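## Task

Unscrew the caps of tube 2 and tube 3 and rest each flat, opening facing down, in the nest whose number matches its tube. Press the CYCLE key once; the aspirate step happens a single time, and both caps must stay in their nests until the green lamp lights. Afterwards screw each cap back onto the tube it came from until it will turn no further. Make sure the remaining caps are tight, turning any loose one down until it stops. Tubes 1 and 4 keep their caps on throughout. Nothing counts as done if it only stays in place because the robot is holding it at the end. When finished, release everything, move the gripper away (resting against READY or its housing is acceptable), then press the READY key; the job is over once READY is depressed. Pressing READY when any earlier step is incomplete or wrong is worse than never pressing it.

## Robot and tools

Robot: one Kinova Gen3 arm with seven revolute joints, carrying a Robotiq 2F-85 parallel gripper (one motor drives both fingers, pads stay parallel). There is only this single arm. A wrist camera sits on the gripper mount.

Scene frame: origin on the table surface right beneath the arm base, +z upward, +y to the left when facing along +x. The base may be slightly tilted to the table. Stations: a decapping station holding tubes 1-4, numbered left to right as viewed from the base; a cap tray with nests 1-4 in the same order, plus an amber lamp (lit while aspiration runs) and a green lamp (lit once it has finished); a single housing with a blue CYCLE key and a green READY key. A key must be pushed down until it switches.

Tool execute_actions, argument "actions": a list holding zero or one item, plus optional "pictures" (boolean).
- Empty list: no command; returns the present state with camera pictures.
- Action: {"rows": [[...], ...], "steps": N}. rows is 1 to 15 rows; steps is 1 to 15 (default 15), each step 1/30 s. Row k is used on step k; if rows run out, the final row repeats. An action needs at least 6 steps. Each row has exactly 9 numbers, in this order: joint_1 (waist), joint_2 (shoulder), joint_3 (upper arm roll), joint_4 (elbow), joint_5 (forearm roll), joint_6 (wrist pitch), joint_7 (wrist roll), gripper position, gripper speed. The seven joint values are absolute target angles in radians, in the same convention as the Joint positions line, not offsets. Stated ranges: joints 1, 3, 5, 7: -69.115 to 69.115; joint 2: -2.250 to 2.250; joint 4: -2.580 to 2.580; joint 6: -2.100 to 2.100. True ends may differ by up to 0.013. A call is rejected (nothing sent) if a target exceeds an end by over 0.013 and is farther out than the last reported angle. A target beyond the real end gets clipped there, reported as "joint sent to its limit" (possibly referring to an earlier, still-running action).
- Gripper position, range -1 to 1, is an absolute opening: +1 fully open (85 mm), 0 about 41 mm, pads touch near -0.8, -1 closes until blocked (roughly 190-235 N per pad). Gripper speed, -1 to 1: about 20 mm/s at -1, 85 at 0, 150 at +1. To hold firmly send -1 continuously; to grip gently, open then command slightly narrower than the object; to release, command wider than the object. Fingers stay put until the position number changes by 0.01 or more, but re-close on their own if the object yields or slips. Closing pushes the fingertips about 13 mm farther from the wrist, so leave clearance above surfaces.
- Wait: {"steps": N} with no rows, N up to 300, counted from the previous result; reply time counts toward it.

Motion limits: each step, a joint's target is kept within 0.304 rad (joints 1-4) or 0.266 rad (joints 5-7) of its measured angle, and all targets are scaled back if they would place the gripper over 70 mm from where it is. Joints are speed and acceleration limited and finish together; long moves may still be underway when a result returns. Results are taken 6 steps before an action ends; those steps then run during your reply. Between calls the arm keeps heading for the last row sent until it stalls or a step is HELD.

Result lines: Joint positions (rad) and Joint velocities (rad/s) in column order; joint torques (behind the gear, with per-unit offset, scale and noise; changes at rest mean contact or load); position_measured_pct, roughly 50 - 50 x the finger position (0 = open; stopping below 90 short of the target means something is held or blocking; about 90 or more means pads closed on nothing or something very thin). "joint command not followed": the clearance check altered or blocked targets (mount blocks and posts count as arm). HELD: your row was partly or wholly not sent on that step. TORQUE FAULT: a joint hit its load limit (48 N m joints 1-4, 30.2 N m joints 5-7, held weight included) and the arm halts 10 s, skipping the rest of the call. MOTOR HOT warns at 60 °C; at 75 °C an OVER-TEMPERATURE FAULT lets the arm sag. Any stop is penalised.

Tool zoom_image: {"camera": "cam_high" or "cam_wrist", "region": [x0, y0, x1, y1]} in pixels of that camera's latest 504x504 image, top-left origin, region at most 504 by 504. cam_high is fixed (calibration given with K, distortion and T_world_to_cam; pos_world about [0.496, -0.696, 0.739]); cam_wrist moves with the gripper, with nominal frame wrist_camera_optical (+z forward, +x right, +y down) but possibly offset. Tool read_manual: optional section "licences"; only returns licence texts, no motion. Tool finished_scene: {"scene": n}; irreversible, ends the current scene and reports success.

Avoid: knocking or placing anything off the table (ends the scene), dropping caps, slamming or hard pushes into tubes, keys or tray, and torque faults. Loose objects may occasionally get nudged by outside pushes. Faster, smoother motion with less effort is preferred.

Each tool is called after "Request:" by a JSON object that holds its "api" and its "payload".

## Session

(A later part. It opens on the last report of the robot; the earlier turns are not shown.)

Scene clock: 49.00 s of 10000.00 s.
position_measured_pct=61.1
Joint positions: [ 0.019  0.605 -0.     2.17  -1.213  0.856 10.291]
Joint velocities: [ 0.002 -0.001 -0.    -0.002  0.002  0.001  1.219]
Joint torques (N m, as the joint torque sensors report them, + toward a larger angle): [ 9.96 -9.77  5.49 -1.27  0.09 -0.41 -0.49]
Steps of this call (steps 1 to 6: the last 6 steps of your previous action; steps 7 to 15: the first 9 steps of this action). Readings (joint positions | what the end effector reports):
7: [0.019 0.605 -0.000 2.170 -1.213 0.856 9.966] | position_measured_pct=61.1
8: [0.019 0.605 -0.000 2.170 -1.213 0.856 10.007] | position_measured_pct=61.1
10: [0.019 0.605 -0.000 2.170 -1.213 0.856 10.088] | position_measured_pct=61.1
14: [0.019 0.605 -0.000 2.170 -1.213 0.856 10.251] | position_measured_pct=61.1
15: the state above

Request:
{"api": "execute_actions", "payload": {"actions": [{"rows": [[0.0199,0.6051,0,2.1707,-1.2110,0.8562,10.70,-1,-0.4],[0.0203,0.6047,0,2.1706,-1.2102,0.8565,10.85,-1,-0.4],[0.0203,0.6047,0,2.1706,-1.2102,0.8565,11.4,-1,-0.4]], "steps": 15}]}}

Request:
{"api": "execute_actions", "payload": {"actions": [{"rows": [[0.0209,0.6042,0,2.1705,-1.2092,0.8569,12.0,-1,-0.4]], "steps": 15}]}}

Request:
{"api": "execute_actions", "payload": {"actions": [{"rows": [[0.0215,0.6037,0,2.1703,-1.2081,0.8573,12.6,-1,-0.4]], "steps": 15}]}}

Request:
{"api": "execute_actions", "payload": {"actions": [{"rows": [[0.0220,0.6032,0,2.1702,-1.2071,0.8577,13.2,-1,-0.4]], "steps": 15}]}}

Request:
{"api": "execute_actions", "payload": {"actions": [{"rows": [[0.0226,0.6027,0,2.1701,-1.2061,0.8581,13.8,-1,-0.4]], "steps": 15}]}}

Request:
{"api": "execute_actions", "payload": {"actions": [{"rows": [[0.0232,0.6022,0,2.1699,-1.2051,0.8585,14.4,-1,-0.4]], "steps": 15}]}}

Request:
{"api": "execute_actions", "payload": {"actions": [{"rows": [[0.0236,0.6018,0,2.1698,-1.2044,0.8588,14.7,-1,-0.4]], "steps": 15}]}}

Scene clock: 50.43 s of 10000.00 s.
position_measured_pct=61.1
Joint positions: [ 0.02   0.605 -0.     2.17  -1.211  0.856 10.862]
Joint velocities: [-0.    -0.002 -0.     0.     0.003  0.001  1.216]
Joint torques (N m, as the joint torque sensors report them, + toward a larger angle): [ 9.87 -9.85  5.55 -1.63 -0.08 -0.17 -0.16]
Steps of this call (steps 1 to 6: the last 6 steps of your previous action; steps 7 to 30: the robot went on to your last target; steps 31 to 34: nothing new was sent; steps 35 to 43: the first 9 steps of this action). Readings (joint positions | what the end effector reports):
35: [0.020 0.605 -0.000 2.170 -1.212 0.856 10.601] | position_measured_pct=61.1
36: [0.020 0.605 -0.000 2.170 -1.212 0.856 10.611] | position_measured_pct=61.1
38: [0.020 0.605 -0.000 2.170 -1.212 0.856 10.661] | position_measured_pct=61.1
42: [0.020 0.605 -0.000 2.170 -1.211 0.856 10.821] | position_measured_pct=61.1
43: the state above

Scene clock: 50.93 s of 10000.00 s.
position_measured_pct=61.1
Joint positions: [ 0.021  0.604  0.     2.17  -1.21   0.857 11.472]
Joint velocities: [ 0.001 -0.004 -0.    -0.002  0.002  0.     1.217]
Joint torques (N m, as the joint torque sensors report them, + toward a larger angle): [ 10.1  -10.02   5.43  -1.79  -0.19  -0.33  -0.62]
Steps of this call (steps 1 to 6: the last 6 steps of your previous action; steps 7 to 15: the first 9 steps of this action). Readings (joint positions | what the end effector reports):
7: [0.020 0.604 0.000 2.170 -1.211 0.857 11.146] | position_measured_pct=61.1
8: [0.020 0.604 0.000 2.170 -1.211 0.857 11.187] | position_measured_pct=61.1
10: [0.021 0.604 -0.000 2.170 -1.210 0.857 11.268] | position_measured_pct=61.1
14: [0.021 0.604 0.000 2.170 -1.210 0.857 11.431] | position_measured_pct=61.1
15: the state above

Scene clock: 51.43 s of 10000.00 s.
position_measured_pct=61.1
Joint positions: [ 0.021  0.604  0.     2.17  -1.209  0.857 12.081]
Joint velocities: [ 0.    -0.001  0.     0.001  0.003  0.001  1.218]
Joint torques (N m, as the joint torque sensors report them, + toward a larger angle): [10.17 -9.95  5.44 -1.81 -0.27 -0.44 -0.03]
Steps of this call (steps 1 to 6: the last 6 steps of your previous action; steps 7 to 15: the first 9 steps of this action). Readings (joint positions | what the end effector reports):
7: [0.021 0.604 0.000 2.170 -1.210 0.857 11.756] | position_measured_pct=61.1
8: [0.021 0.604 0.000 2.170 -1.209 0.857 11.797] | position_measured_pct=61.1
10: [0.021 0.604 -0.000 2.170 -1.209 0.857 11.878] | position_measured_pct=61.1
14: [0.021 0.604 0.000 2.170 -1.209 0.857 12.041] | position_measured_pct=61.1
15: the state above

Scene clock: 51.93 s of 10000.00 s.
position_measured_pct=61.1
Joint positions: [ 0.022  0.603 -0.     2.17  -1.208  0.858 12.691]
Joint velocities: [ 0.001 -0.001 -0.    -0.001  0.002  0.     1.218]
Joint torques (N m, as the joint torque sensors report them, + toward a larger angle): [ 10.07 -10.11   5.62  -1.87  -0.11  -0.29  -0.31]
Steps of this call (steps 1 to 6: the last 6 steps of your previous action; steps 7 to 15: the first 9 steps of this action). Readings (joint positions | what the end effector reports):
7: [0.022 0.604 -0.000 2.170 -1.208 0.857 12.366] | position_measured_pct=61.1
8: [0.022 0.604 -0.000 2.170 -1.208 0.857 12.407] | position_measured_pct=61.1
10: [0.022 0.603 -0.000 2.170 -1.208 0.857 12.488] | position_measured_pct=61.1
14: [0.022 0.603 -0.000 2.170 -1.208 0.858 12.651] | position_measured_pct=61.1
15: the state above

Scene clock: 52.43 s of 10000.00 s.
position_measured_pct=61.1
Joint positions: [ 0.022  0.603 -0.     2.17  -1.206  0.858 13.301]
Joint velocities: [ 0.002 -0.001  0.001 -0.     0.002  0.001  1.218]
Joint torques (N m, as the joint torque sensors report them, + toward a larger angle): [  9.99 -10.07   5.55  -1.92  -0.19  -0.17  -0.38]
Steps of this call (steps 1 to 6: the last 6 steps of your previous action; steps 7 to 15: the first 9 steps of this action). Readings (joint positions | what the end effector reports):
7: [0.022 0.603 -0.000 2.170 -1.207 0.858 12.976] | position_measured_pct=61.1
8: [0.022 0.603 -0.000 2.170 -1.207 0.858 13.017] | position_measured_pct=61.1
10: [0.022 0.603 -0.000 2.170 -1.207 0.858 13.098] | position_measured_pct=61.1
14: [0.022 0.603 -0.000 2.170 -1.207 0.858 13.261] | position_measured_pct=61.1
15: the state above

Scene clock: 52.93 s of 10000.00 s.
position_measured_pct=61.1
Joint positions: [ 0.023  0.602  0.     2.17  -1.205  0.858 13.911]
Joint velocities: [ 0.002  0.     0.    -0.002  0.002  0.001  1.219]
Joint torques (N m, as the joint torque sensors report them, + toward a larger angle): [  9.94 -10.17   5.35  -1.94  -0.32  -0.22  -0.36]
Steps of this call (steps 1 to 6: the last 6 steps of your previous action; steps 7 to 15: the first 9 steps of this action). Readings (joint positions | what the end effector reports):
7: [0.023 0.603 -0.000 2.170 -1.206 0.858 13.586] | position_measured_pct=61.1
8: [0.023 0.603 -0.000 2.170 -1.206 0.858 13.627] | position_measured_pct=61.1
10: [0.023 0.603 -0.000 2.170 -1.206 0.858 13.708] | position_measured_pct=61.1
14: [0.023 0.602 -0.000 2.170 -1.206 0.858 13.871] | position_measured_pct=61.1
15: the state above

Scene clock: 53.43 s of 10000.00 s.
position_measured_pct=61.1
Joint positions: [ 0.023  0.602 -0.     2.17  -1.205  0.859 14.521]
Joint velocities: [ 0.001 -0.001  0.    -0.     0.002  0.001  1.219]
Joint torques (N m, as the joint torque sensors report them, + toward a larger angle): [  9.91 -10.17   5.43  -1.9   -0.21  -0.29  -0.41]
Steps of this call (steps 1 to 6: the last 6 steps of your previous action; steps 7 to 15: the first 9 steps of this action). Readings (joint positions | what the end effector reports):
7: [0.023 0.602 -0.000 2.170 -1.205 0.858 14.196] | position_measured_pct=61.1
8: [0.023 0.602 -0.000 2.170 -1.205 0.859 14.237] | position_measured_pct=61.1
10: [0.023 0.602 -0.000 2.170 -1.205 0.859 14.318] | position_measured_pct=61.1
14: [0.023 0.602 -0.000 2.170 -1.205 0.859 14.481] | position_measured_pct=61.1
15: the state above

Request:
{"api": "zoom_image", "payload": {"camera": "cam_high", "region": [215, 235, 325, 345]}}

Region (215, 235, 325, 345) of cam_high's 504x504 image, scaled by 4.582, with more detail than that image has.

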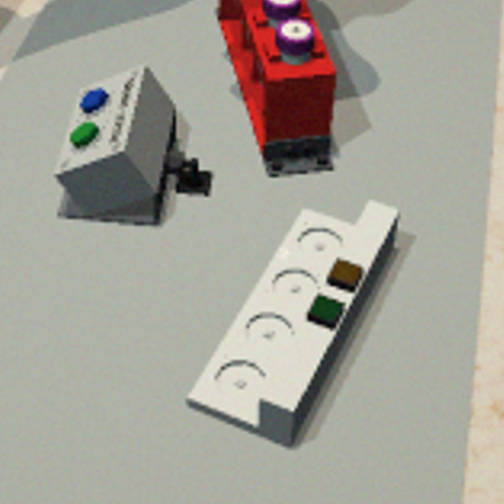

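Request:
{"api": "execute_actions", "payload": {"actions": [{"rows": [[0.0251,0.6004,0,2.1694,-1.2017,0.8600,14.7,-1,-0.4],[0.0266,0.5991,0,2.1690,-1.1991,0.8611,14.7,-1,-0.4],[0.0282,0.5977,0,2.1686,-1.1964,0.8623,14.7,-1,-0.4],[0.0297,0.5963,0,2.1682,-1.1938,0.8634,14.7,-1,-0.4],[0.0312,0.5950,0,2.1678,-1.1911,0.8646,14.7,-1,-0.4],[0.0327,0.5936,0,2.1673,-1.1884,0.8658,14.7,-1,-0.4],[0.0342,0.5922,0,2.1669,-1.1858,0.8669,14.7,-1,-0.4],[0.0358,0.5908,0,2.1665,-1.1831,0.8681,14.7,-1,-0.4],[0.0373,0.5895,0,2.1661,-1.1805,0.8692,14.7,-1,-0.4],[0.0388,0.5881,0,2.1657,-1.1778,0.8704,14.7,-1,-0.4]], "steps": 15}]}}

Request:
{"api": "execute_actions", "payload": {"actions": [{"steps": 8}], "pictures": true}}

Scene clock: 62.23 s of 10000.00 s.
position_measured_pct=61.1
Joint positions: [ 0.036  0.591 -0.     2.167 -1.184  0.868 14.7  ]
Joint velocities: [ 0.043 -0.04   0.    -0.014  0.079  0.034  0.   ]
Joint torques (N m, as the joint torque sensors report them, + toward a larger angle): [ 9.86 -9.95  5.5  -2.19 -0.16 -0.16 -0.33]
Steps of this call (steps 1 to 6: the last 6 steps of your previous action; steps 7 to 30: the robot went on to your last target; steps 31 to 255: nothing new was sent; steps 256 to 264: the first 9 steps of this action). Readings (joint positions | what the end effector reports):
256: [0.024 0.601 -0.000 2.170 -1.204 0.859 14.700] | position_measured_pct=61.1
257: [0.026 0.600 -0.000 2.169 -1.202 0.860 14.700] | position_measured_pct=61.1
259: [0.028 0.598 -0.000 2.169 -1.197 0.862 14.700] | position_measured_pct=61.1
263: [0.034 0.592 -0.000 2.167 -1.186 0.867 14.700] | position_measured_pct=61.1
264: the state above

Scene clock: 62.50 s of 10000.00 s.
position_measured_pct=61.1
Joint positions: [ 0.039  0.588  0.     2.166 -1.178  0.87  14.7  ]
Joint velocities: [ 0.002  0.001  0.     0.001 -0.001 -0.     0.   ]
Joint torques (N m, as the joint torque sensors report them, + toward a larger angle): [ 10.13 -10.     5.4   -2.14  -0.26  -0.2   -0.3 ]
Kept back: nothing.
Steps of this call (steps 1 to 6: the last 6 steps of your previous action; steps 7 to 8: the robot went on to your last target). Readings (joint positions | what the end effector reports):
1: [0.037 0.590 -0.000 2.166 -1.181 0.869 14.700] | position_measured_pct=61.1
2: [0.038 0.589 0.000 2.166 -1.179 0.870 14.700] | position_measured_pct=61.1
4: [0.038 0.589 0.000 2.166 -1.178 0.870 14.700] | position_measured_pct=61.1
8: the state above

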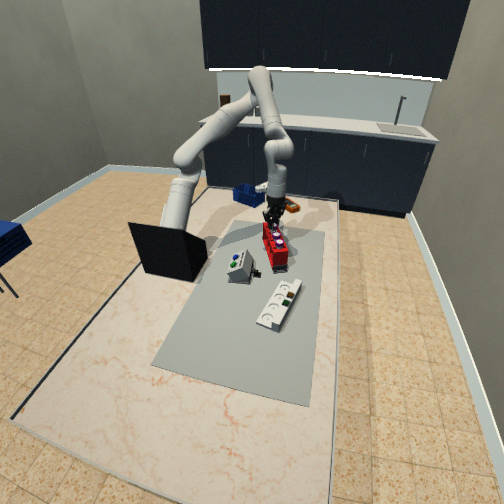

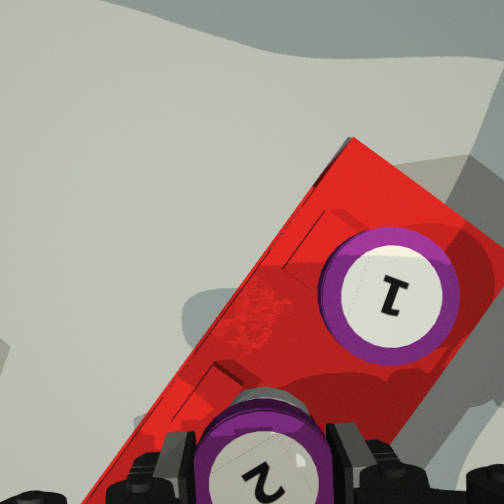

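Request:
{"api": "execute_actions", "payload": {"actions": [{"rows": [[0.0513,0.5773,0,2.1610,-1.1571,0.8818,14.7125,-1,-0.4],[0.0637,0.5665,0,2.1564,-1.1365,0.8931,14.725,-1,-0.4],[0.0762,0.5557,0,2.1517,-1.1158,0.9045,14.7375,-1,-0.4],[0.0886,0.5449,0,2.1471,-1.0951,0.9158,14.75,-1,-0.4],[0.0923,0.5523,0,2.1396,-1.0924,0.9172,14.753,-1,-0.4],[0.0996,0.5672,0,2.1246,-1.0869,0.9199,14.758,-1,-0.4],[0.1106,0.5894,0,2.1020,-1.0786,0.9240,14.766,-1,-0.4],[0.1253,0.6191,0,2.0720,-1.0676,0.9294,14.776,-1,-0.4],[0.1416,0.6520,0,2.0386,-1.0554,0.9354,14.788,-1,-0.4],[0.1579,0.6850,0,2.0052,-1.0432,0.9415,14.799,-1,-0.4],[0.1742,0.7179,0,1.9719,-1.0310,0.9475,14.811,-1,-0.4],[0.1905,0.7509,0,1.9384,-1.0188,0.9536,14.822,-1,-0.4],[0.2068,0.7839,0,1.9051,-1.0066,0.9596,14.834,-1,-0.4],[0.2231,0.8169,0,1.8717,-0.9943,0.9656,14.845,-1,-0.4],[0.2394,0.8498,0,1.8383,-0.9821,0.9717,14.857,-1,-0.4]], "steps": 15}]}}

Request:
{"api": "execute_actions", "payload": {"actions": [{"rows": [[0.2558,0.8828,0,1.8049,-0.9699,0.9777,14.868,-1,-0.4],[0.2721,0.9158,0,1.7716,-0.9577,0.9838,14.88,-1,-0.4],[0.2883,0.9487,0,1.7382,-0.9455,0.9898,14.892,-1,-0.4],[0.3047,0.9817,0,1.7048,-0.9333,0.9958,14.903,-1,-0.4],[0.3210,1.0146,0,1.6714,-0.9211,1.0019,14.915,-1,-0.4],[0.3373,1.0476,0,1.6380,-0.9088,1.0079,14.926,-1,-0.4],[0.3536,1.0806,0,1.6047,-0.8966,1.0139,14.938,-1,-0.4],[0.3699,1.1136,0,1.5712,-0.8844,1.0200,14.949,-1,-0.4],[0.3862,1.1465,0,1.5379,-0.8722,1.0260,14.961,-1,-0.4],[0.4025,1.1795,0,1.5045,-0.8600,1.0321,14.972,-1,-0.4],[0.4188,1.2124,0,1.4711,-0.8478,1.0381,14.984,-1,-0.4],[0.4335,1.2421,0,1.4411,-0.8368,1.0435,14.994,-1,-0.4],[0.4445,1.2643,0,1.4185,-0.8285,1.0476,15.002,-1,-0.4],[0.4518,1.2792,0,1.4035,-0.8230,1.0503,15.007,-1,-0.4],[0.4555,1.2866,0,1.3960,-0.8203,1.0517,15.010,-1,-0.4]], "steps": 15}]}}

Request:
{"api": "execute_actions", "payload": {"actions": [{"steps": 24}], "pictures": true}}

Scene clock: 66.73 s of 10000.00 s.
position_measured_pct=61.1
Joint positions: [ 0.107  0.573 -0.001  2.108 -1.081  0.924 14.763]
Joint velocities: [ 0.282  0.458 -0.01  -0.524  0.194  0.103  0.183]
Joint torques (N m, as the joint torque sensors report them, + toward a larger angle): [10.95 -7.14  6.32 -3.79 -0.14 -0.79 -0.21]
Steps of this call (steps 1 to 15: the robot went on to your last target; steps 16 to 118: nothing new was sent; steps 119 to 127: the first 9 steps of this action). Readings (joint positions | what the end effector reports):
119: [0.040 0.587 -0.000 2.165 -1.176 0.871 14.701] | position_measured_pct=61.1
120: [0.048 0.581 -0.001 2.163 -1.168 0.876 14.706] | position_measured_pct=61.1
122: [0.069 0.563 -0.001 2.156 -1.135 0.894 14.726] | position_measured_pct=61.1
126: [0.099 0.561 -0.000 2.123 -1.087 0.920 14.758] | position_measured_pct=61.1
127: the state above

Scene clock: 67.23 s of 10000.00 s.
position_measured_pct=61.1
Joint positions: [ 0.318  1.009 -0.     1.675 -0.923  1.001 14.913]
Joint velocities: [ 0.451  0.916  0.    -0.93   0.338  0.167  0.321]
Joint torques (N m, as the joint torque sensors report them, + toward a larger angle): [ 13.95 -13.6    6.41  -3.46  -0.18  -0.08  -0.39]
Steps of this call (steps 1 to 6: the last 6 steps of your previous action; steps 7 to 15: the first 9 steps of this action). Readings (joint positions | what the end effector reports):
7: [0.197 0.763 -0.001 1.926 -1.015 0.956 14.826] | position_measured_pct=61.1
8: [0.212 0.794 -0.000 1.894 -1.003 0.962 14.837] | position_measured_pct=61.1
10: [0.243 0.856 -0.000 1.832 -0.980 0.973 14.859] | position_measured_pct=61.1
14: [0.303 0.979 -0.000 1.707 -0.934 0.995 14.902] | position_measured_pct=61.1
15: the state above

Scene clock: 68.03 s of 10000.00 s.
position_measured_pct=61.1
Joint positions: [ 0.455  1.286  0.     1.396 -0.82   1.052 15.01 ]
Joint velocities: [ 0.001  0.002 -0.     0.001 -0.     0.     0.001]
Joint torques (N m, as the joint torque sensors report them, + toward a larger angle): [ 14.18 -16.6    5.96  -4.83  -0.16  -0.14  -0.25]
Kept back: nothing.
Steps of this call (steps 1 to 6: the last 6 steps of your previous action; steps 7 to 24: the robot went on to your last target). Readings (joint positions | what the end effector reports):
1: [0.333 1.040 -0.000 1.645 -0.912 1.007 14.924] | position_measured_pct=61.1
2: [0.348 1.071 -0.000 1.614 -0.900 1.012 14.934] | position_measured_pct=61.1
4: [0.379 1.131 -0.000 1.552 -0.878 1.023 14.956] | position_measured_pct=61.1
8: [0.433 1.241 0.001 1.440 -0.836 1.043 14.995] | position_measured_pct=61.1
24: the state above

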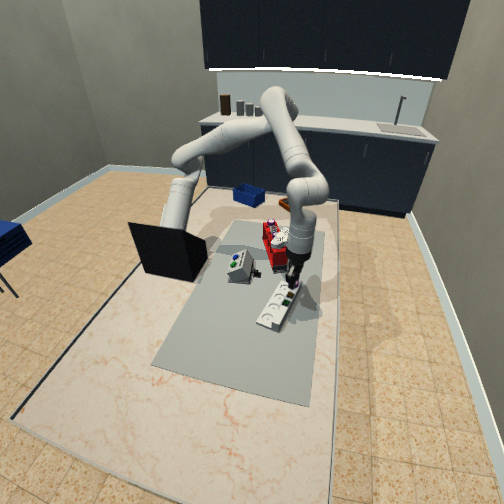

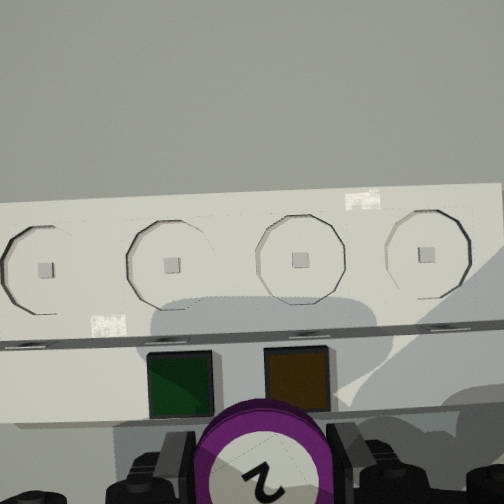

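Request:
{"api": "zoom_image", "payload": {"camera": "cam_wrist", "region": [110, 190, 380, 430]}}

Request:
{"api": "zoom_image", "payload": {"camera": "cam_wrist", "region": [240, 200, 360, 320]}}

Request:
{"api": "zoom_image", "payload": {"camera": "cam_wrist", "region": [112, 205, 232, 325]}}

Region (110, 190, 380, 430) of cam_wrist's 504x504 image, scaled by 1.867.

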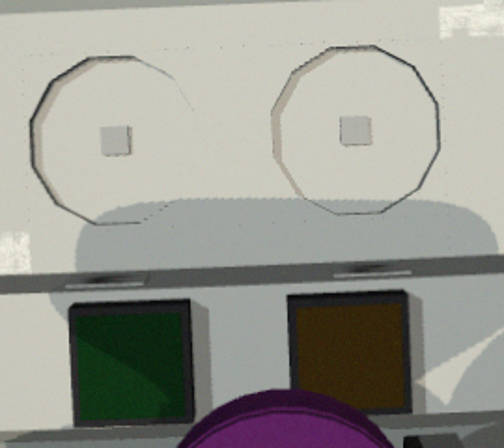

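Region (240, 200, 360, 320) of cam_wrist's 504x504 image, scaled by 4.200.

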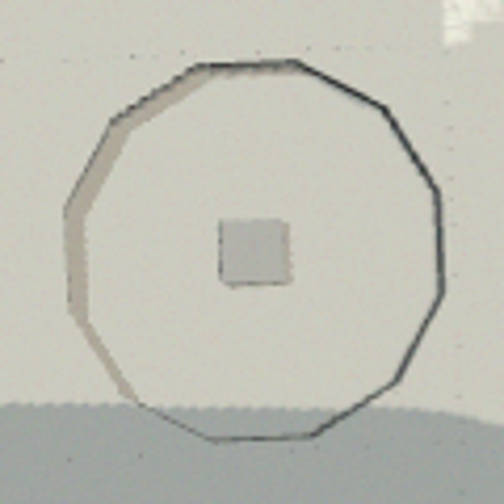

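Region (112, 205, 232, 325) of cam_wrist's 504x504 image, scaled by 4.200.

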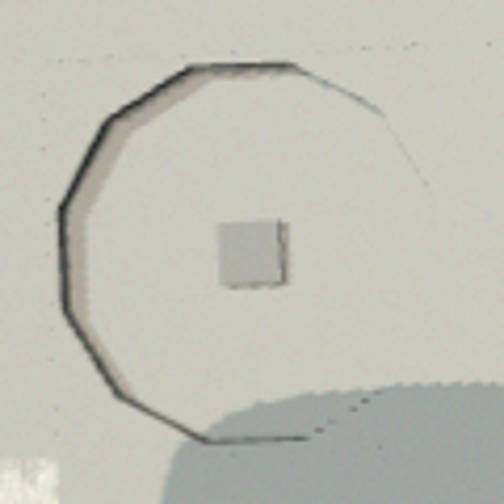

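Request:
{"api": "execute_actions", "payload": {"actions": [{"rows": [[0.4516,1.2857,0,1.4076,-0.8292,1.0440,15.019,-1,-0.4],[0.4458,1.2844,0,1.4251,-0.8425,1.0325,15.033,-1,-0.4],[0.4381,1.2826,0,1.4484,-0.8602,1.0172,15.052,-1,-0.4],[0.4304,1.2808,0,1.4716,-0.8779,1.0018,15.070,-1,-0.4],[0.4227,1.2790,0,1.4949,-0.8956,0.9865,15.089,-1,-0.4],[0.4149,1.2772,0,1.5182,-0.9133,0.9711,15.107,-1,-0.4],[0.4072,1.2754,0,1.5414,-0.9311,0.9558,15.126,-1,-0.4],[0.3995,1.2736,0,1.5647,-0.9488,0.9404,15.144,-1,-0.4],[0.3917,1.2718,0,1.5880,-0.9665,0.9251,15.163,-1,-0.4],[0.3851,1.2703,0,1.6078,-0.9816,0.9120,15.178,-1,-0.4],[0.3805,1.2692,0,1.6217,-0.9922,0.9028,15.189,-1,-0.4],[0.3782,1.2687,0,1.6287,-0.9975,0.8982,15.195,-1,-0.4]], "steps": 15}]}}

Request:
{"api": "execute_actions", "payload": {"actions": [{"steps": 22}], "pictures": true}}

Scene clock: 73.10 s of 10000.00 s.
position_measured_pct=61.1
Joint positions: [ 0.412  1.276  0.     1.524 -0.917  0.968 15.111]
Joint velocities: [-0.21  -0.045 -0.002  0.642 -0.489 -0.424  0.513]
Joint torques (N m, as the joint torque sensors report them, + toward a larger angle): [ 14.06 -16.2    6.27  -3.73  -0.15  -0.35  -0.09]
Steps of this call (steps 1 to 15: the robot went on to your last target; steps 16 to 143: nothing new was sent; steps 144 to 152: the first 9 steps of this action). Readings (joint positions | what the end effector reports):
144: [0.455 1.286 0.000 1.397 -0.821 1.051 15.011] | position_measured_pct=61.1
145: [0.453 1.285 0.001 1.402 -0.825 1.047 15.014] | position_measured_pct=61.1
147: [0.444 1.283 0.001 1.427 -0.843 1.031 15.034] | position_measured_pct=61.1
151: [0.419 1.278 0.000 1.502 -0.901 0.982 15.094] | position_measured_pct=61.1
152: the state above

Scene clock: 73.83 s of 10000.00 s.
position_measured_pct=61.1
Joint positions: [ 0.378  1.269 -0.     1.629 -0.998  0.898 15.195]
Joint velocities: [ 0.    -0.    -0.     0.001  0.001  0.     0.   ]
Joint torques (N m, as the joint torque sensors report them, + toward a larger angle): [ 13.38 -15.43   6.32  -3.27  -0.23  -0.21  -0.26]
Kept back: nothing.
Steps of this call (steps 1 to 6: the last 6 steps of your previous action; steps 7 to 22: the robot went on to your last target). Readings (joint positions | what the end effector reports):
1: [0.405 1.275 -0.000 1.545 -0.934 0.953 15.129] | position_measured_pct=61.1
2: [0.398 1.273 -0.000 1.567 -0.950 0.939 15.146] | position_measured_pct=61.1
4: [0.387 1.271 -0.001 1.604 -0.979 0.915 15.176] | position_measured_pct=61.1
8: [0.380 1.270 -0.001 1.627 -0.997 0.899 15.195] | position_measured_pct=61.1
22: the state above

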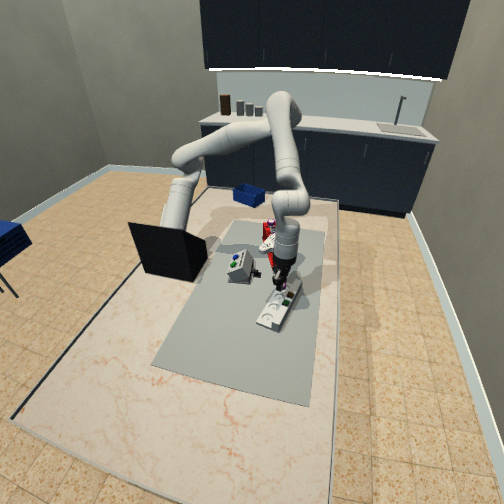

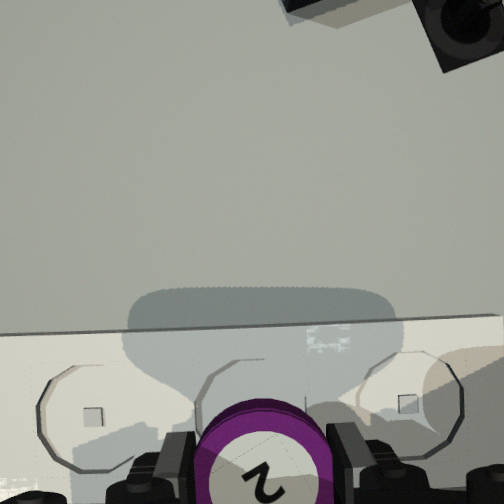

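Request:
{"api": "zoom_image", "payload": {"camera": "cam_wrist", "region": [180, 340, 330, 450]}}

Request:
{"api": "zoom_image", "payload": {"camera": "cam_wrist", "region": [30, 350, 170, 490]}}

Request:
{"api": "zoom_image", "payload": {"camera": "cam_wrist", "region": [340, 335, 480, 475]}}

Region (180, 340, 330, 450) of cam_wrist's 504x504 image, scaled by 3.360; it fills the top 370 rows of this view, and the rest is white.

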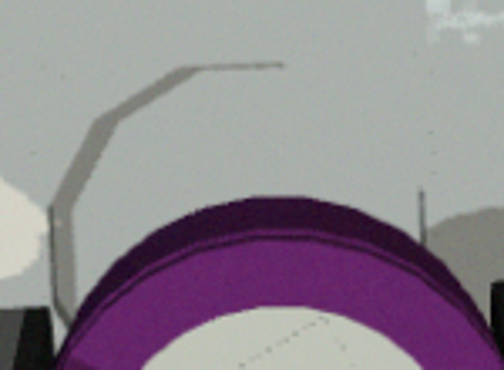

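Region (30, 350, 170, 490) of cam_wrist's 504x504 image, scaled by 3.600.

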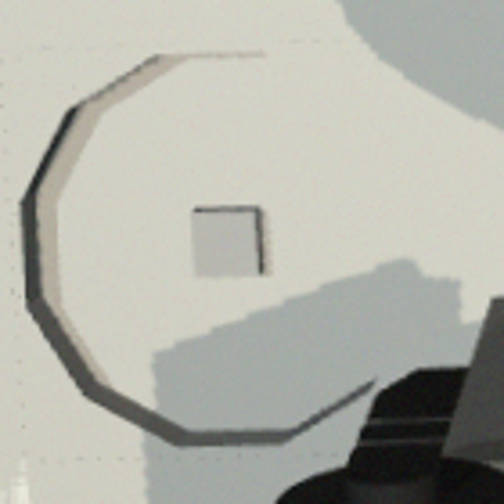

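Region (340, 335, 480, 475) of cam_wrist's 504x504 image, scaled by 3.600.

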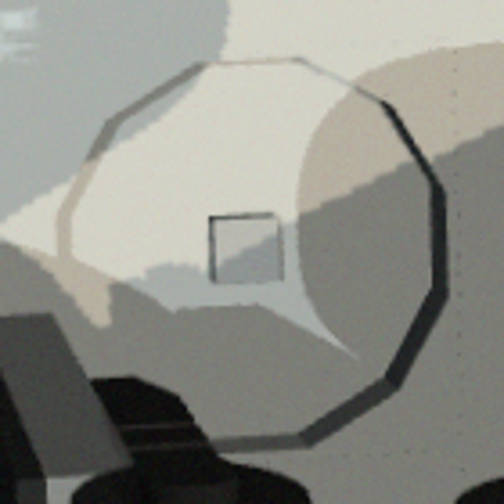

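Request:
{"api": "execute_actions", "payload": {"actions": [{"rows": [[0.3749,1.2727,0,1.6285,-1.0030,0.8956,15.199,-1,-0.4],[0.3717,1.2767,0,1.6283,-1.0085,0.8930,15.202,-1,-0.4],[0.3684,1.2806,0,1.6282,-1.0140,0.8904,15.206,-1,-0.4],[0.3652,1.2846,0,1.6280,-1.0195,0.8878,15.210,-1,-0.4],[0.3619,1.2886,0,1.6278,-1.0251,0.8853,15.214,-1,-0.4],[0.3586,1.2926,0,1.6276,-1.0306,0.8827,15.217,-1,-0.4],[0.3554,1.2966,0,1.6274,-1.0361,0.8801,15.221,-1,-0.4],[0.3521,1.3005,0,1.6273,-1.0416,0.8775,15.225,-1,-0.4],[0.3489,1.3045,0,1.6271,-1.0471,0.8749,15.228,-1,-0.4],[0.3456,1.3085,0,1.6269,-1.0526,0.8723,15.232,-1,-0.4]], "steps": 15}]}}

Request:
{"api": "execute_actions", "payload": {"actions": [{"steps": 20}], "pictures": true}}

Scene clock: 79.47 s of 10000.00 s.
position_measured_pct=61.1
Joint positions: [ 0.353  1.299  0.     1.627 -1.039  0.879 15.223]
Joint velocities: [-0.095  0.117 -0.    -0.005 -0.165 -0.077  0.107]
Joint torques (N m, as the joint torque sensors report them, + toward a larger angle): [ 13.81 -15.21   6.33  -3.37  -0.14  -0.37  -0.22]
Steps of this call (steps 1 to 15: the robot went on to your last target; steps 16 to 160: nothing new was sent; steps 161 to 169: the first 9 steps of this action). Readings (joint positions | what the end effector reports):
161: [0.377 1.270 0.000 1.629 -0.998 0.898 15.196] | position_measured_pct=61.1
162: [0.375 1.273 0.001 1.628 -1.002 0.896 15.198] | position_measured_pct=61.1
164: [0.369 1.280 0.000 1.628 -1.012 0.891 15.205] | position_measured_pct=61.1
168: [0.356 1.295 -0.000 1.627 -1.034 0.881 15.220] | position_measured_pct=61.1
169: the state above

Scene clock: 80.13 s of 10000.00 s.
position_measured_pct=61.1
Joint positions: [ 0.346  1.308 -0.     1.627 -1.053  0.872 15.232]
Joint velocities: [-0.     0.002 -0.     0.001 -0.001 -0.    -0.   ]
Joint torques (N m, as the joint torque sensors report them, + toward a larger angle): [ 13.62 -15.33   6.32  -2.91  -0.31  -0.18  -0.3 ]
Kept back: nothing.
Steps of this call (steps 1 to 6: the last 6 steps of your previous action; steps 7 to 20: the robot went on to your last target). Readings (joint positions | what the end effector reports):
1: [0.350 1.303 -0.000 1.627 -1.045 0.876 15.227] | position_measured_pct=61.1
2: [0.347 1.306 -0.000 1.627 -1.050 0.874 15.230] | position_measured_pct=61.1
4: [0.347 1.307 -0.000 1.627 -1.052 0.872 15.232] | position_measured_pct=61.1
8: [0.346 1.308 -0.000 1.627 -1.053 0.872 15.232] | position_measured_pct=61.1
20: the state above

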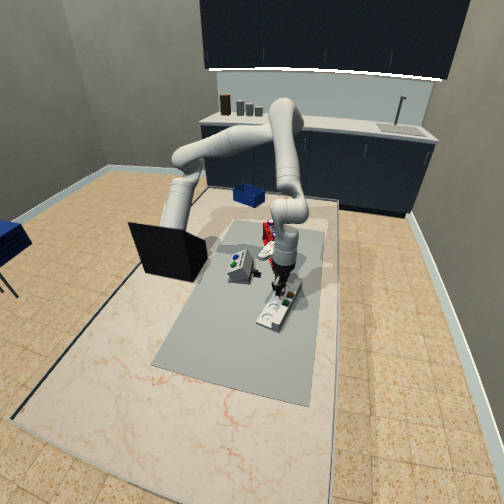

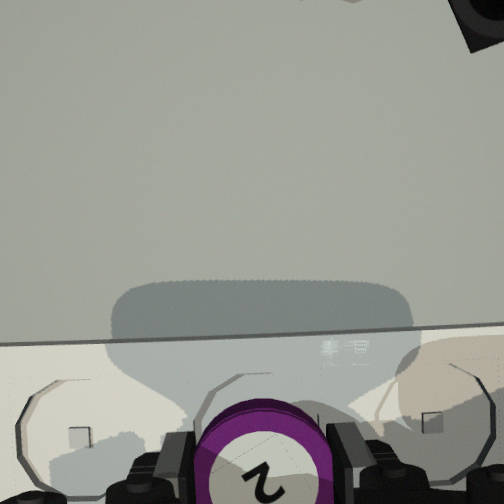

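Request:
{"api": "zoom_image", "payload": {"camera": "cam_wrist", "region": [180, 350, 340, 450]}}

Request:
{"api": "zoom_image", "payload": {"camera": "cam_wrist", "region": [10, 364, 150, 504]}}

Request:
{"api": "zoom_image", "payload": {"camera": "cam_wrist", "region": [364, 350, 504, 490]}}

Region (180, 350, 340, 450) of cam_wrist's 504x504 image, scaled by 3.150; it fills the top 315 rows of this view, and the rest is white.

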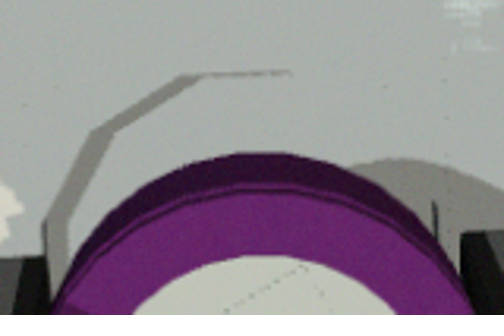

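Region (10, 364, 150, 504) of cam_wrist's 504x504 image, scaled by 3.600.

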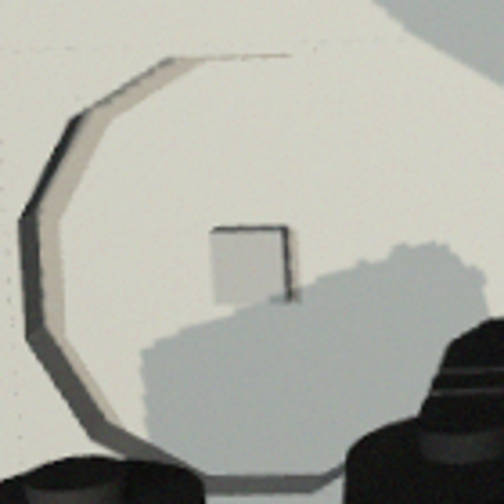

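Region (364, 350, 504, 490) of cam_wrist's 504x504 image, scaled by 3.600.

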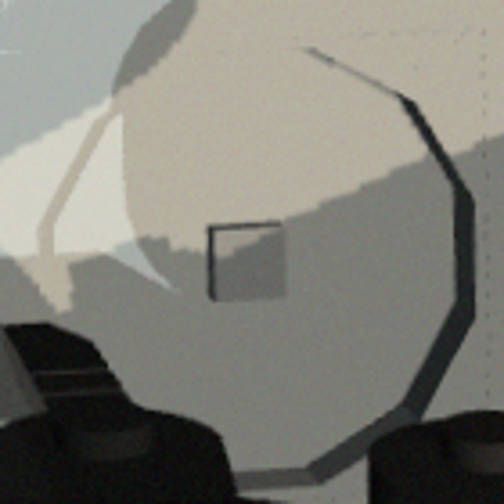

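Request:
{"api": "execute_actions", "payload": {"actions": [{"rows": [[0.3445,1.3115,0,1.6268,-1.0561,0.8702,15.235,-1,-0.4],[0.3415,1.3150,0,1.6265,-1.0611,0.8683,15.238,-1,-0.4],[0.3383,1.3187,0,1.6261,-1.0665,0.8663,15.241,-1,-0.4],[0.3351,1.3224,0,1.6258,-1.0718,0.8642,15.245,-1,-0.4],[0.3319,1.3260,0,1.6254,-1.0772,0.8622,15.248,-1,-0.4],[0.3287,1.3297,0,1.6251,-1.0825,0.8602,15.251,-1,-0.4],[0.3255,1.3334,0,1.6247,-1.0879,0.8582,15.255,-1,-0.4],[0.3223,1.3370,0,1.6244,-1.0932,0.8561,15.258,-1,-0.4],[0.3202,1.3395,0,1.6241,-1.0968,0.8548,15.261,-1,-0.4],[0.3191,1.3407,0,1.6240,-1.0986,0.8541,15.262,-1,-0.4],[0.3177,1.3422,0,1.6237,-1.1010,0.8533,15.264,-1,-0.4],[0.3162,1.3438,0,1.6235,-1.1033,0.8524,15.265,-1,-0.4],[0.3148,1.3453,0,1.6232,-1.1057,0.8516,15.267,-1,-0.4],[0.3133,1.3469,0,1.6230,-1.1080,0.8507,15.268,-1,-0.4],[0.3119,1.3484,0,1.6227,-1.1104,0.8499,15.270,-1,-0.4]], "steps": 15}]}}

Request:
{"api": "execute_actions", "payload": {"actions": [{"steps": 16}], "pictures": true}}

Scene clock: 84.73 s of 10000.00 s.
position_measured_pct=61.1
Joint positions: [ 0.323  1.336 -0.     1.625 -1.091  0.857 15.257]
Joint velocities: [-0.079  0.092 -0.005 -0.005 -0.144 -0.053  0.099]
Joint torques (N m, as the joint torque sensors report them, + toward a larger angle): [ 14.16 -15.77   6.27  -2.91  -0.18  -0.09  -0.32]
Steps of this call (steps 1 to 15: the robot went on to your last target; steps 16 to 129: nothing new was sent; steps 130 to 138: the first 9 steps of this action). Readings (joint positions | what the end effector reports):
130: [0.345 1.309 0.000 1.627 -1.053 0.872 15.232] | position_measured_pct=61.1
131: [0.344 1.312 0.000 1.627 -1.056 0.871 15.234] | position_measured_pct=61.1
133: [0.338 1.318 0.000 1.626 -1.065 0.867 15.240] | position_measured_pct=61.1
137: [0.326 1.332 0.000 1.625 -1.086 0.859 15.254] | position_measured_pct=61.1
138: the state above

Scene clock: 85.27 s of 10000.00 s.
position_measured_pct=61.1
Joint positions: [ 0.312  1.348 -0.     1.623 -1.11   0.85  15.27 ]
Joint velocities: [-0.001 -0.    -0.    -0.001  0.001  0.     0.   ]
Joint torques (N m, as the joint torque sensors report them, + toward a larger angle): [ 13.68 -15.49   6.43  -2.52  -0.17  -0.18  -0.29]
Kept back: nothing.
Steps of this call (steps 1 to 6: the last 6 steps of your previous action; steps 7 to 16: the robot went on to your last target). Readings (joint positions | what the end effector reports):
1: [0.321 1.338 -0.000 1.624 -1.095 0.855 15.260] | position_measured_pct=61.1
2: [0.320 1.340 -0.000 1.624 -1.098 0.854 15.262] | position_measured_pct=61.1
4: [0.317 1.343 -0.000 1.624 -1.103 0.853 15.265] | position_measured_pct=61.1
8: [0.313 1.348 -0.000 1.623 -1.110 0.850 15.270] | position_measured_pct=61.1
16: the state above

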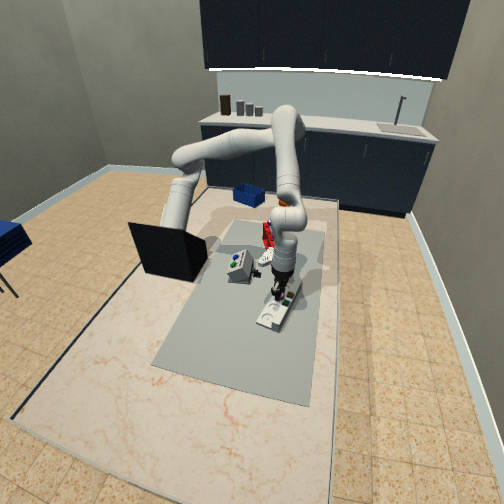

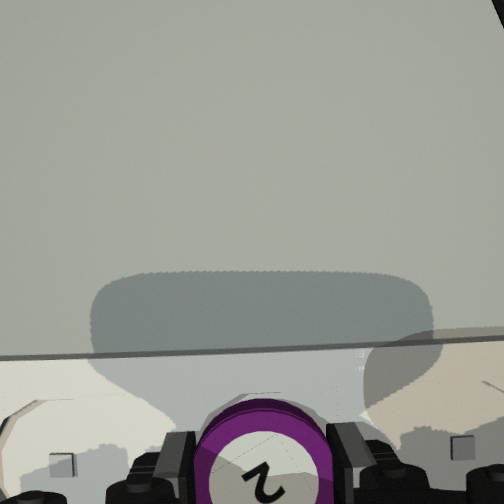

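Request:
{"api": "zoom_image", "payload": {"camera": "cam_wrist", "region": [180, 370, 350, 460]}}

Region (180, 370, 350, 460) of cam_wrist's 504x504 image, scaled by 2.965; it fills the top 267 rows of this view, and the rest is white.

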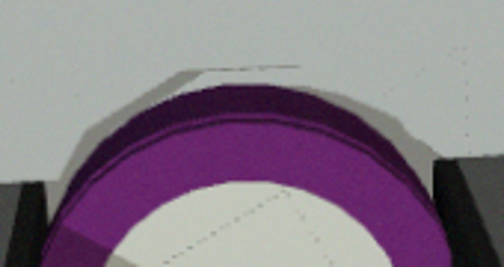

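Request:
{"api": "execute_actions", "payload": {"actions": [{"rows": [[0.3112,1.3492,0,1.6226,-1.1116,0.8495,15.271,-1,-0.4],[0.3104,1.3500,0,1.6224,-1.1128,0.8491,15.272,-1,-0.4],[0.3097,1.3507,0,1.6223,-1.1139,0.8487,15.272,-1,-0.4],[0.3090,1.3515,0,1.6221,-1.1151,0.8482,15.273,-1,-0.4],[0.3083,1.3523,0,1.6220,-1.1163,0.8478,15.274,-1,-0.4],[0.3075,1.3531,0,1.6219,-1.1175,0.8474,15.275,-1,-0.4]], "steps": 15}]}}

Scene clock: 86.50 s of 10000.00 s.
position_measured_pct=61.1
Joint positions: [ 0.308  1.352  0.     1.622 -1.117  0.848 15.275]
Joint velocities: [ 0.002 -0.002  0.001 -0.    -0.     0.     0.   ]
Joint torques (N m, as the joint torque sensors report them, + toward a larger angle): [ 13.15 -14.92   6.    -2.6   -0.34  -0.36  -0.28]
Steps of this call (steps 1 to 15: the robot went on to your last target; steps 16 to 28: nothing new was sent; steps 29 to 37: the first 9 steps of this action). Readings (joint positions | what the end effector reports):
29: [0.312 1.349 0.000 1.623 -1.111 0.850 15.270] | position_measured_pct=61.1
30: [0.311 1.349 0.000 1.622 -1.112 0.849 15.271] | position_measured_pct=61.1
32: [0.310 1.351 0.000 1.622 -1.114 0.849 15.272] | position_measured_pct=61.1
36: [0.308 1.352 0.000 1.622 -1.117 0.848 15.275] | position_measured_pct=61.1
37: the state above

Request:
{"api": "execute_actions", "payload": {"actions": [{"rows": [[0.3071,1.3535,0,1.6218,-1.1181,0.8472,15.275,-1,-0.3],[0.3068,1.3538,0,1.6217,-1.1187,0.8470,15.275,-1,-0.3],[0.3068,1.3538,0,1.6217,-1.1187,0.8470,15.275,-1,-0.3],[0.3068,1.3538,0,1.6217,-1.1187,0.8470,15.275,-1,-0.3],[0.3068,1.3538,0,1.6217,-1.1187,0.8470,15.275,0.2,-0.3]], "steps": 15}]}}

Request:
{"api": "execute_actions", "payload": {"actions": [{"steps": 14}], "pictures": true}}

Scene clock: 87.43 s of 10000.00 s.
position_measured_pct=55.6
Joint positions: [ 0.307  1.353  0.     1.622 -1.119  0.847 15.275]
Joint velocities: [-0.004  0.002 -0.002  0.002 -0.    -0.     0.001]
Joint torques (N m, as the joint torque sensors report them, + toward a larger angle): [ 13.72 -15.38   6.68  -2.68  -0.13  -0.22  -0.33]
Steps of this call (steps 1 to 6: the last 6 steps of your previous action; steps 7 to 15: the robot went on to your last target; steps 16 to 19: nothing new was sent; steps 20 to 28: the first 9 steps of this action). Readings (joint positions | what the end effector reports):
20: [0.308 1.352 0.000 1.622 -1.117 0.848 15.275] | position_measured_pct=61.1
21: [0.308 1.352 0.001 1.622 -1.118 0.848 15.275] | position_measured_pct=61.1
23: [0.308 1.352 0.001 1.622 -1.118 0.848 15.275] | position_measured_pct=61.1
27: [0.307 1.353 0.000 1.622 -1.119 0.847 15.275] | position_measured_pct=57.5
28: the state above

Scene clock: 87.90 s of 10000.00 s.
position_measured_pct=40.1
Joint positions: [ 0.307  1.354  0.     1.622 -1.119  0.847 15.275]
Joint velocities: [ 0.002  0.     0.     0.    -0.     0.    -0.   ]
Joint torques (N m, as the joint torque sensors report them, + toward a larger angle): [ 13.7  -15.44   6.45  -2.44  -0.24  -0.19  -0.39]
Kept back: nothing.
Steps of this call (steps 1 to 6: the last 6 steps of your previous action; steps 7 to 14: the robot went on to your last target). Readings (joint positions | what the end effector reports):
1: [0.307 1.353 -0.000 1.622 -1.119 0.847 15.275] | position_measured_pct=53.2
2: [0.307 1.354 -0.000 1.622 -1.119 0.847 15.275] | position_measured_pct=51.2
4: [0.307 1.354 -0.000 1.622 -1.119 0.847 15.275] | position_measured_pct=46.4
8: [0.307 1.354 0.000 1.622 -1.119 0.847 15.275] | position_measured_pct=40.5
14: the state above

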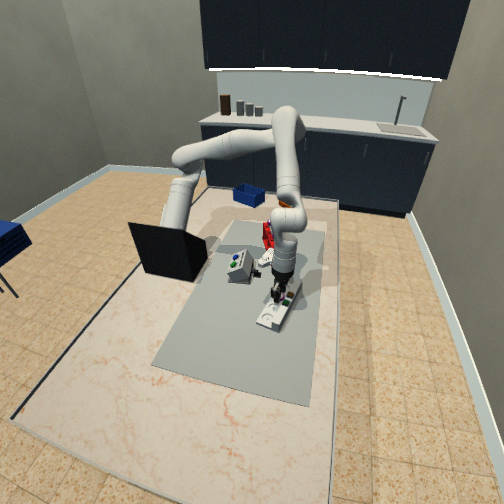

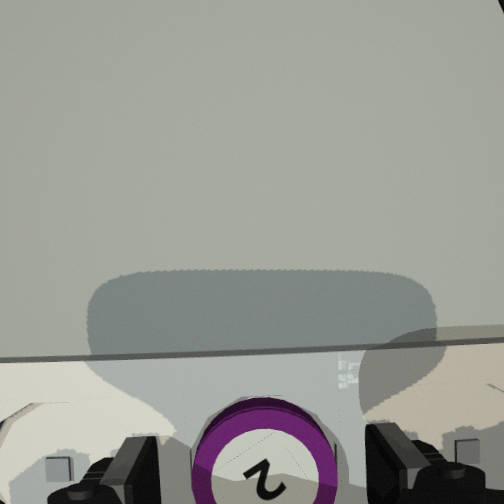

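Request:
{"api": "execute_actions", "payload": {"actions": [{"rows": [[0.3178,1.3420,0,1.6230,-1.1008,0.8539,15.275,0.2,-0.3],[0.3288,1.3302,0,1.6243,-1.0829,0.8607,15.275,0.2,-0.3],[0.3398,1.3185,0,1.6255,-1.0650,0.8676,15.235,0.2,-0.3],[0.3508,1.3067,0,1.6268,-1.0471,0.8744,15.195,0.2,-0.3],[0.3618,1.2949,0,1.6281,-1.0292,0.8813,15.155,0.2,-0.3],[0.3602,1.2642,0,1.6442,-1.0214,0.8889,15.115,0.2,-0.3],[0.3585,1.2336,0,1.6604,-1.0136,0.8966,15.075,0.2,-0.3],[0.3569,1.2029,0,1.6765,-1.0058,0.9042,15.035,0.2,-0.3],[0.3553,1.1722,0,1.6927,-0.9980,0.9119,14.995,0.2,-0.3],[0.3537,1.1416,0,1.7088,-0.9902,0.9195,14.955,0.2,-0.3],[0.3520,1.1109,0,1.7250,-0.9824,0.9272,14.915,0.2,-0.3],[0.3504,1.0803,0,1.7411,-0.9746,0.9348,14.875,0.2,-0.3],[0.3488,1.0496,0,1.7573,-0.9668,0.9425,14.835,0.2,-0.3],[0.3472,1.0189,0,1.7734,-0.9590,0.9501,14.795,0.2,-0.3],[0.3455,0.9883,0,1.7896,-0.9512,0.9578,14.755,0.2,-0.3]], "steps": 15}]}}

Request:
{"api": "execute_actions", "payload": {"actions": [{"rows": [[0.3439,0.9576,0,1.8057,-0.9434,0.9654,14.715,0.2,-0.3],[0.3258,0.9287,0,1.8333,-0.9568,0.9603,14.675,0.2,-0.3],[0.3076,0.8998,0,1.8609,-0.9701,0.9553,14.635,0.2,-0.3],[0.2895,0.8709,0,1.8885,-0.9835,0.9502,14.595,0.2,-0.3],[0.2714,0.8420,0,1.9161,-0.9969,0.9451,14.555,0.2,-0.3],[0.2533,0.8131,0,1.9438,-1.0103,0.9401,14.515,0.2,-0.3],[0.2351,0.7841,0,1.9714,-1.0236,0.9350,14.475,0.2,-0.3],[0.2170,0.7552,0,1.9990,-1.0370,0.9299,14.435,0.2,-0.3],[0.1989,0.7263,0,2.0266,-1.0504,0.9248,14.395,0.2,-0.3],[0.1807,0.6974,0,2.0542,-1.0637,0.9198,14.355,0.2,-0.3],[0.1626,0.6685,0,2.0818,-1.0771,0.9147,14.315,0.2,-0.3],[0.1626,0.6685,0,2.0818,-1.0771,0.9147,14.275,0.2,-0.3],[0.1626,0.6685,0,2.0818,-1.0771,0.9147,14.235,0.2,-0.3],[0.1550,0.6755,0,2.0844,-1.0904,0.9082,14.195,0.2,-0.3],[0.1473,0.6824,0,2.0870,-1.1037,0.9018,14.155,0.2,-0.3]], "steps": 15}]}}

Request:
{"api": "execute_actions", "payload": {"actions": [{"rows": [[0.1397,0.6894,0,2.0896,-1.1170,0.8953,14.128,0.2,-0.3],[0.1321,0.6964,0,2.0922,-1.1303,0.8889,14.128,0.2,-0.3],[0.1244,0.7033,0,2.0947,-1.1435,0.8824,14.128,0.2,-0.3],[0.1168,0.7103,0,2.0973,-1.1568,0.8759,14.128,0.2,-0.3],[0.1091,0.7172,0,2.0999,-1.1701,0.8695,14.128,0.2,-0.3],[0.1015,0.7242,0,2.1025,-1.1834,0.8630,14.128,0.2,-0.3]], "steps": 15}]}}

Request:
{"api": "execute_actions", "payload": {"actions": [{"steps": 22}], "pictures": true}}

Scene clock: 94.80 s of 10000.00 s.
position_measured_pct=40.1
Joint positions: [ 0.354  1.255  0.001  1.642 -1.024  0.889 15.116]
Joint velocities: [ 0.013 -0.754 -0.008  0.275  0.238  0.196 -1.077]
Joint torques (N m, as the joint torque sensors report them, + toward a larger angle): [ 12.88 -18.23   5.16  -3.03  -0.3    0.13  -0.32]
Steps of this call (steps 1 to 15: the robot went on to your last target; steps 16 to 198: nothing new was sent; steps 199 to 207: the first 9 steps of this action). Readings (joint positions | what the end effector reports):
199: [0.308 1.352 -0.000 1.622 -1.118 0.847 15.275] | position_measured_pct=40.1
200: [0.314 1.346 -0.001 1.623 -1.110 0.851 15.275] | position_measured_pct=40.1
202: [0.331 1.327 -0.001 1.625 -1.083 0.861 15.269] | position_measured_pct=40.1
206: [0.353 1.278 0.002 1.634 -1.032 0.883 15.152] | position_measured_pct=40.1
207: the state above

Scene clock: 95.30 s of 10000.00 s.
position_measured_pct=40.1
Joint positions: [ 0.266  0.829  0.001  1.93  -0.989  0.946 14.538]
Joint velocities: [-0.587 -0.867 -0.036  0.809 -0.417 -0.1   -1.2  ]
Joint torques (N m, as the joint torque sensors report them, + toward a larger angle): [ 13.35 -11.28   6.58  -3.26  -0.26  -0.27  -0.24]
Steps of this call (steps 1 to 6: the last 6 steps of your previous action; steps 7 to 15: the first 9 steps of this action). Readings (joint positions | what the end effector reports):
7: [0.350 1.063 0.000 1.748 -0.971 0.939 14.855] | position_measured_pct=40.1
8: [0.348 1.034 0.000 1.764 -0.964 0.946 14.817] | position_measured_pct=40.1
10: [0.340 0.975 0.001 1.804 -0.960 0.952 14.738] | position_measured_pct=40.1
14: [0.286 0.858 0.002 1.903 -0.977 0.949 14.578] | position_measured_pct=40.1
15: the state above

Scene clock: 95.80 s of 10000.00 s.
position_measured_pct=40.1
Joint positions: [ 0.106  0.723 -0.001  2.102 -1.183  0.864 14.128]
Joint velocities: [-0.011 -0.016  0.014  0.001 -0.045 -0.021 -0.   ]
Joint torques (N m, as the joint torque sensors report them, + toward a larger angle): [ 11.95 -11.9    6.42  -2.7   -0.09  -0.05  -0.23]
Steps of this call (steps 1 to 6: the last 6 steps of your previous action; steps 7 to 15: the first 9 steps of this action). Readings (joint positions | what the end effector reports):
7: [0.170 0.686 -0.001 2.070 -1.078 0.914 14.255] | position_measured_pct=40.1
8: [0.160 0.684 -0.000 2.077 -1.090 0.909 14.215] | position_measured_pct=40.1
10: [0.138 0.693 -0.000 2.088 -1.122 0.893 14.151] | position_measured_pct=40.1
14: [0.106 0.723 -0.001 2.102 -1.179 0.865 14.128] | position_measured_pct=40.1
15: the state above

Scene clock: 96.53 s of 10000.00 s.
position_measured_pct=40.1
Joint positions: [ 0.102  0.724 -0.     2.102 -1.183  0.863 14.128]
Joint velocities: [-0.001  0.001  0.    -0.002 -0.002 -0.    -0.001]
Joint torques (N m, as the joint torque sensors report them, + toward a larger angle): [ 10.89 -10.72   5.66  -2.08  -0.24  -0.21  -0.29]
Kept back: nothing.
Steps of this call (steps 1 to 6: the last 6 steps of your previous action; steps 7 to 15: the robot went on to your last target; steps 16 to 22: nothing new was sent). Readings (joint positions | what the end effector reports):
1: [0.105 0.723 -0.001 2.102 -1.183 0.863 14.128] | position_measured_pct=40.1
2: [0.104 0.723 -0.000 2.102 -1.183 0.863 14.128] | position_measured_pct=40.1
4: [0.103 0.723 -0.000 2.102 -1.183 0.863 14.128] | position_measured_pct=40.1
8: [0.102 0.724 -0.000 2.103 -1.183 0.863 14.128] | position_measured_pct=40.1
22: the state above
The arm was judged still, so your last target was given up. Only a new action makes it travel on or press farther. Fingers that are still opening or closing keep moving.

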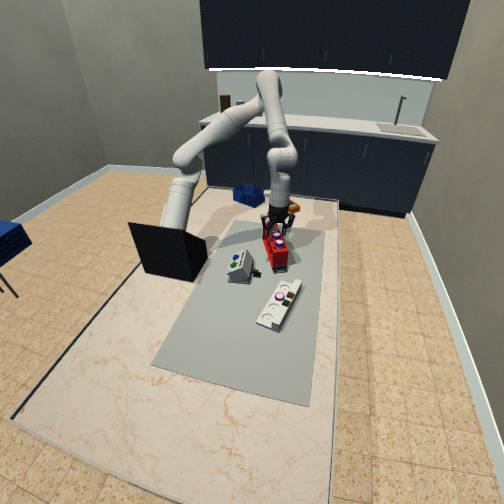

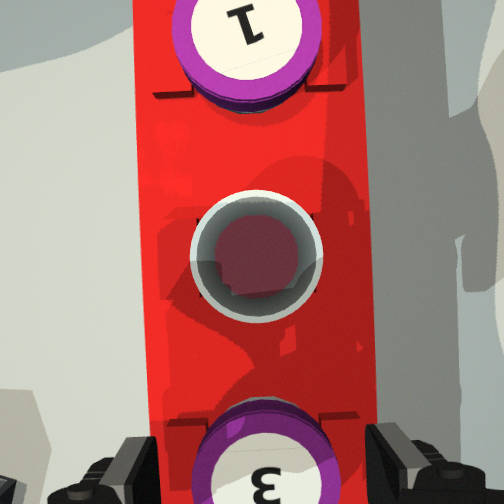

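Request:
{"api": "execute_actions", "payload": {"actions": [], "pictures": true}}

Scene clock: 98.73 s of 10000.00 s.
position_measured_pct=40.1
Joint positions: [ 0.101  0.724 -0.     2.102 -1.183  0.863 14.128]
Joint velocities: [-0.002  0.     0.    -0.001 -0.     0.    -0.   ]
Joint torques (N m, as the joint torque sensors report them, + toward a larger angle): [ 10.87 -10.85   5.64  -2.12  -0.23  -0.13  -0.4 ]
Kept back: nothing.
Steps of this call (steps 1 to 66: nothing new was sent). Readings (joint positions | what the end effector reports):
1: [0.102 0.724 -0.000 2.102 -1.183 0.863 14.128] | position_measured_pct=40.1
2: [0.102 0.724 -0.000 2.102 -1.183 0.863 14.128] | position_measured_pct=40.1
4: [0.102 0.724 -0.000 2.102 -1.183 0.863 14.128] | position_measured_pct=40.1
8: [0.101 0.724 -0.000 2.102 -1.183 0.863 14.128] | position_measured_pct=40.1
66: the state above

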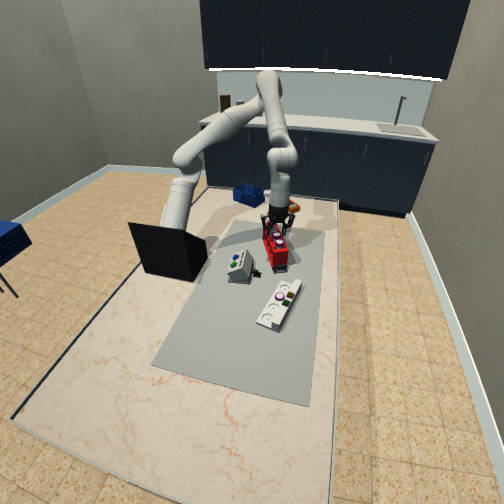

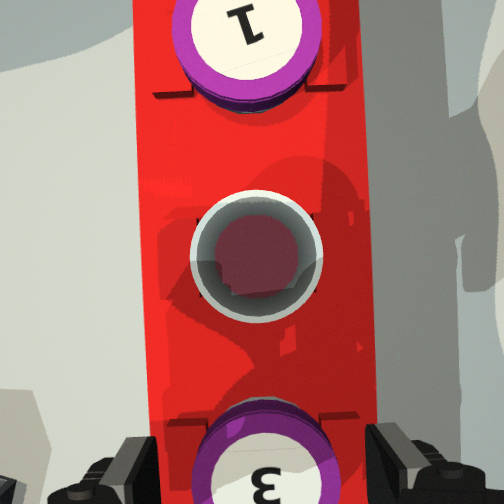

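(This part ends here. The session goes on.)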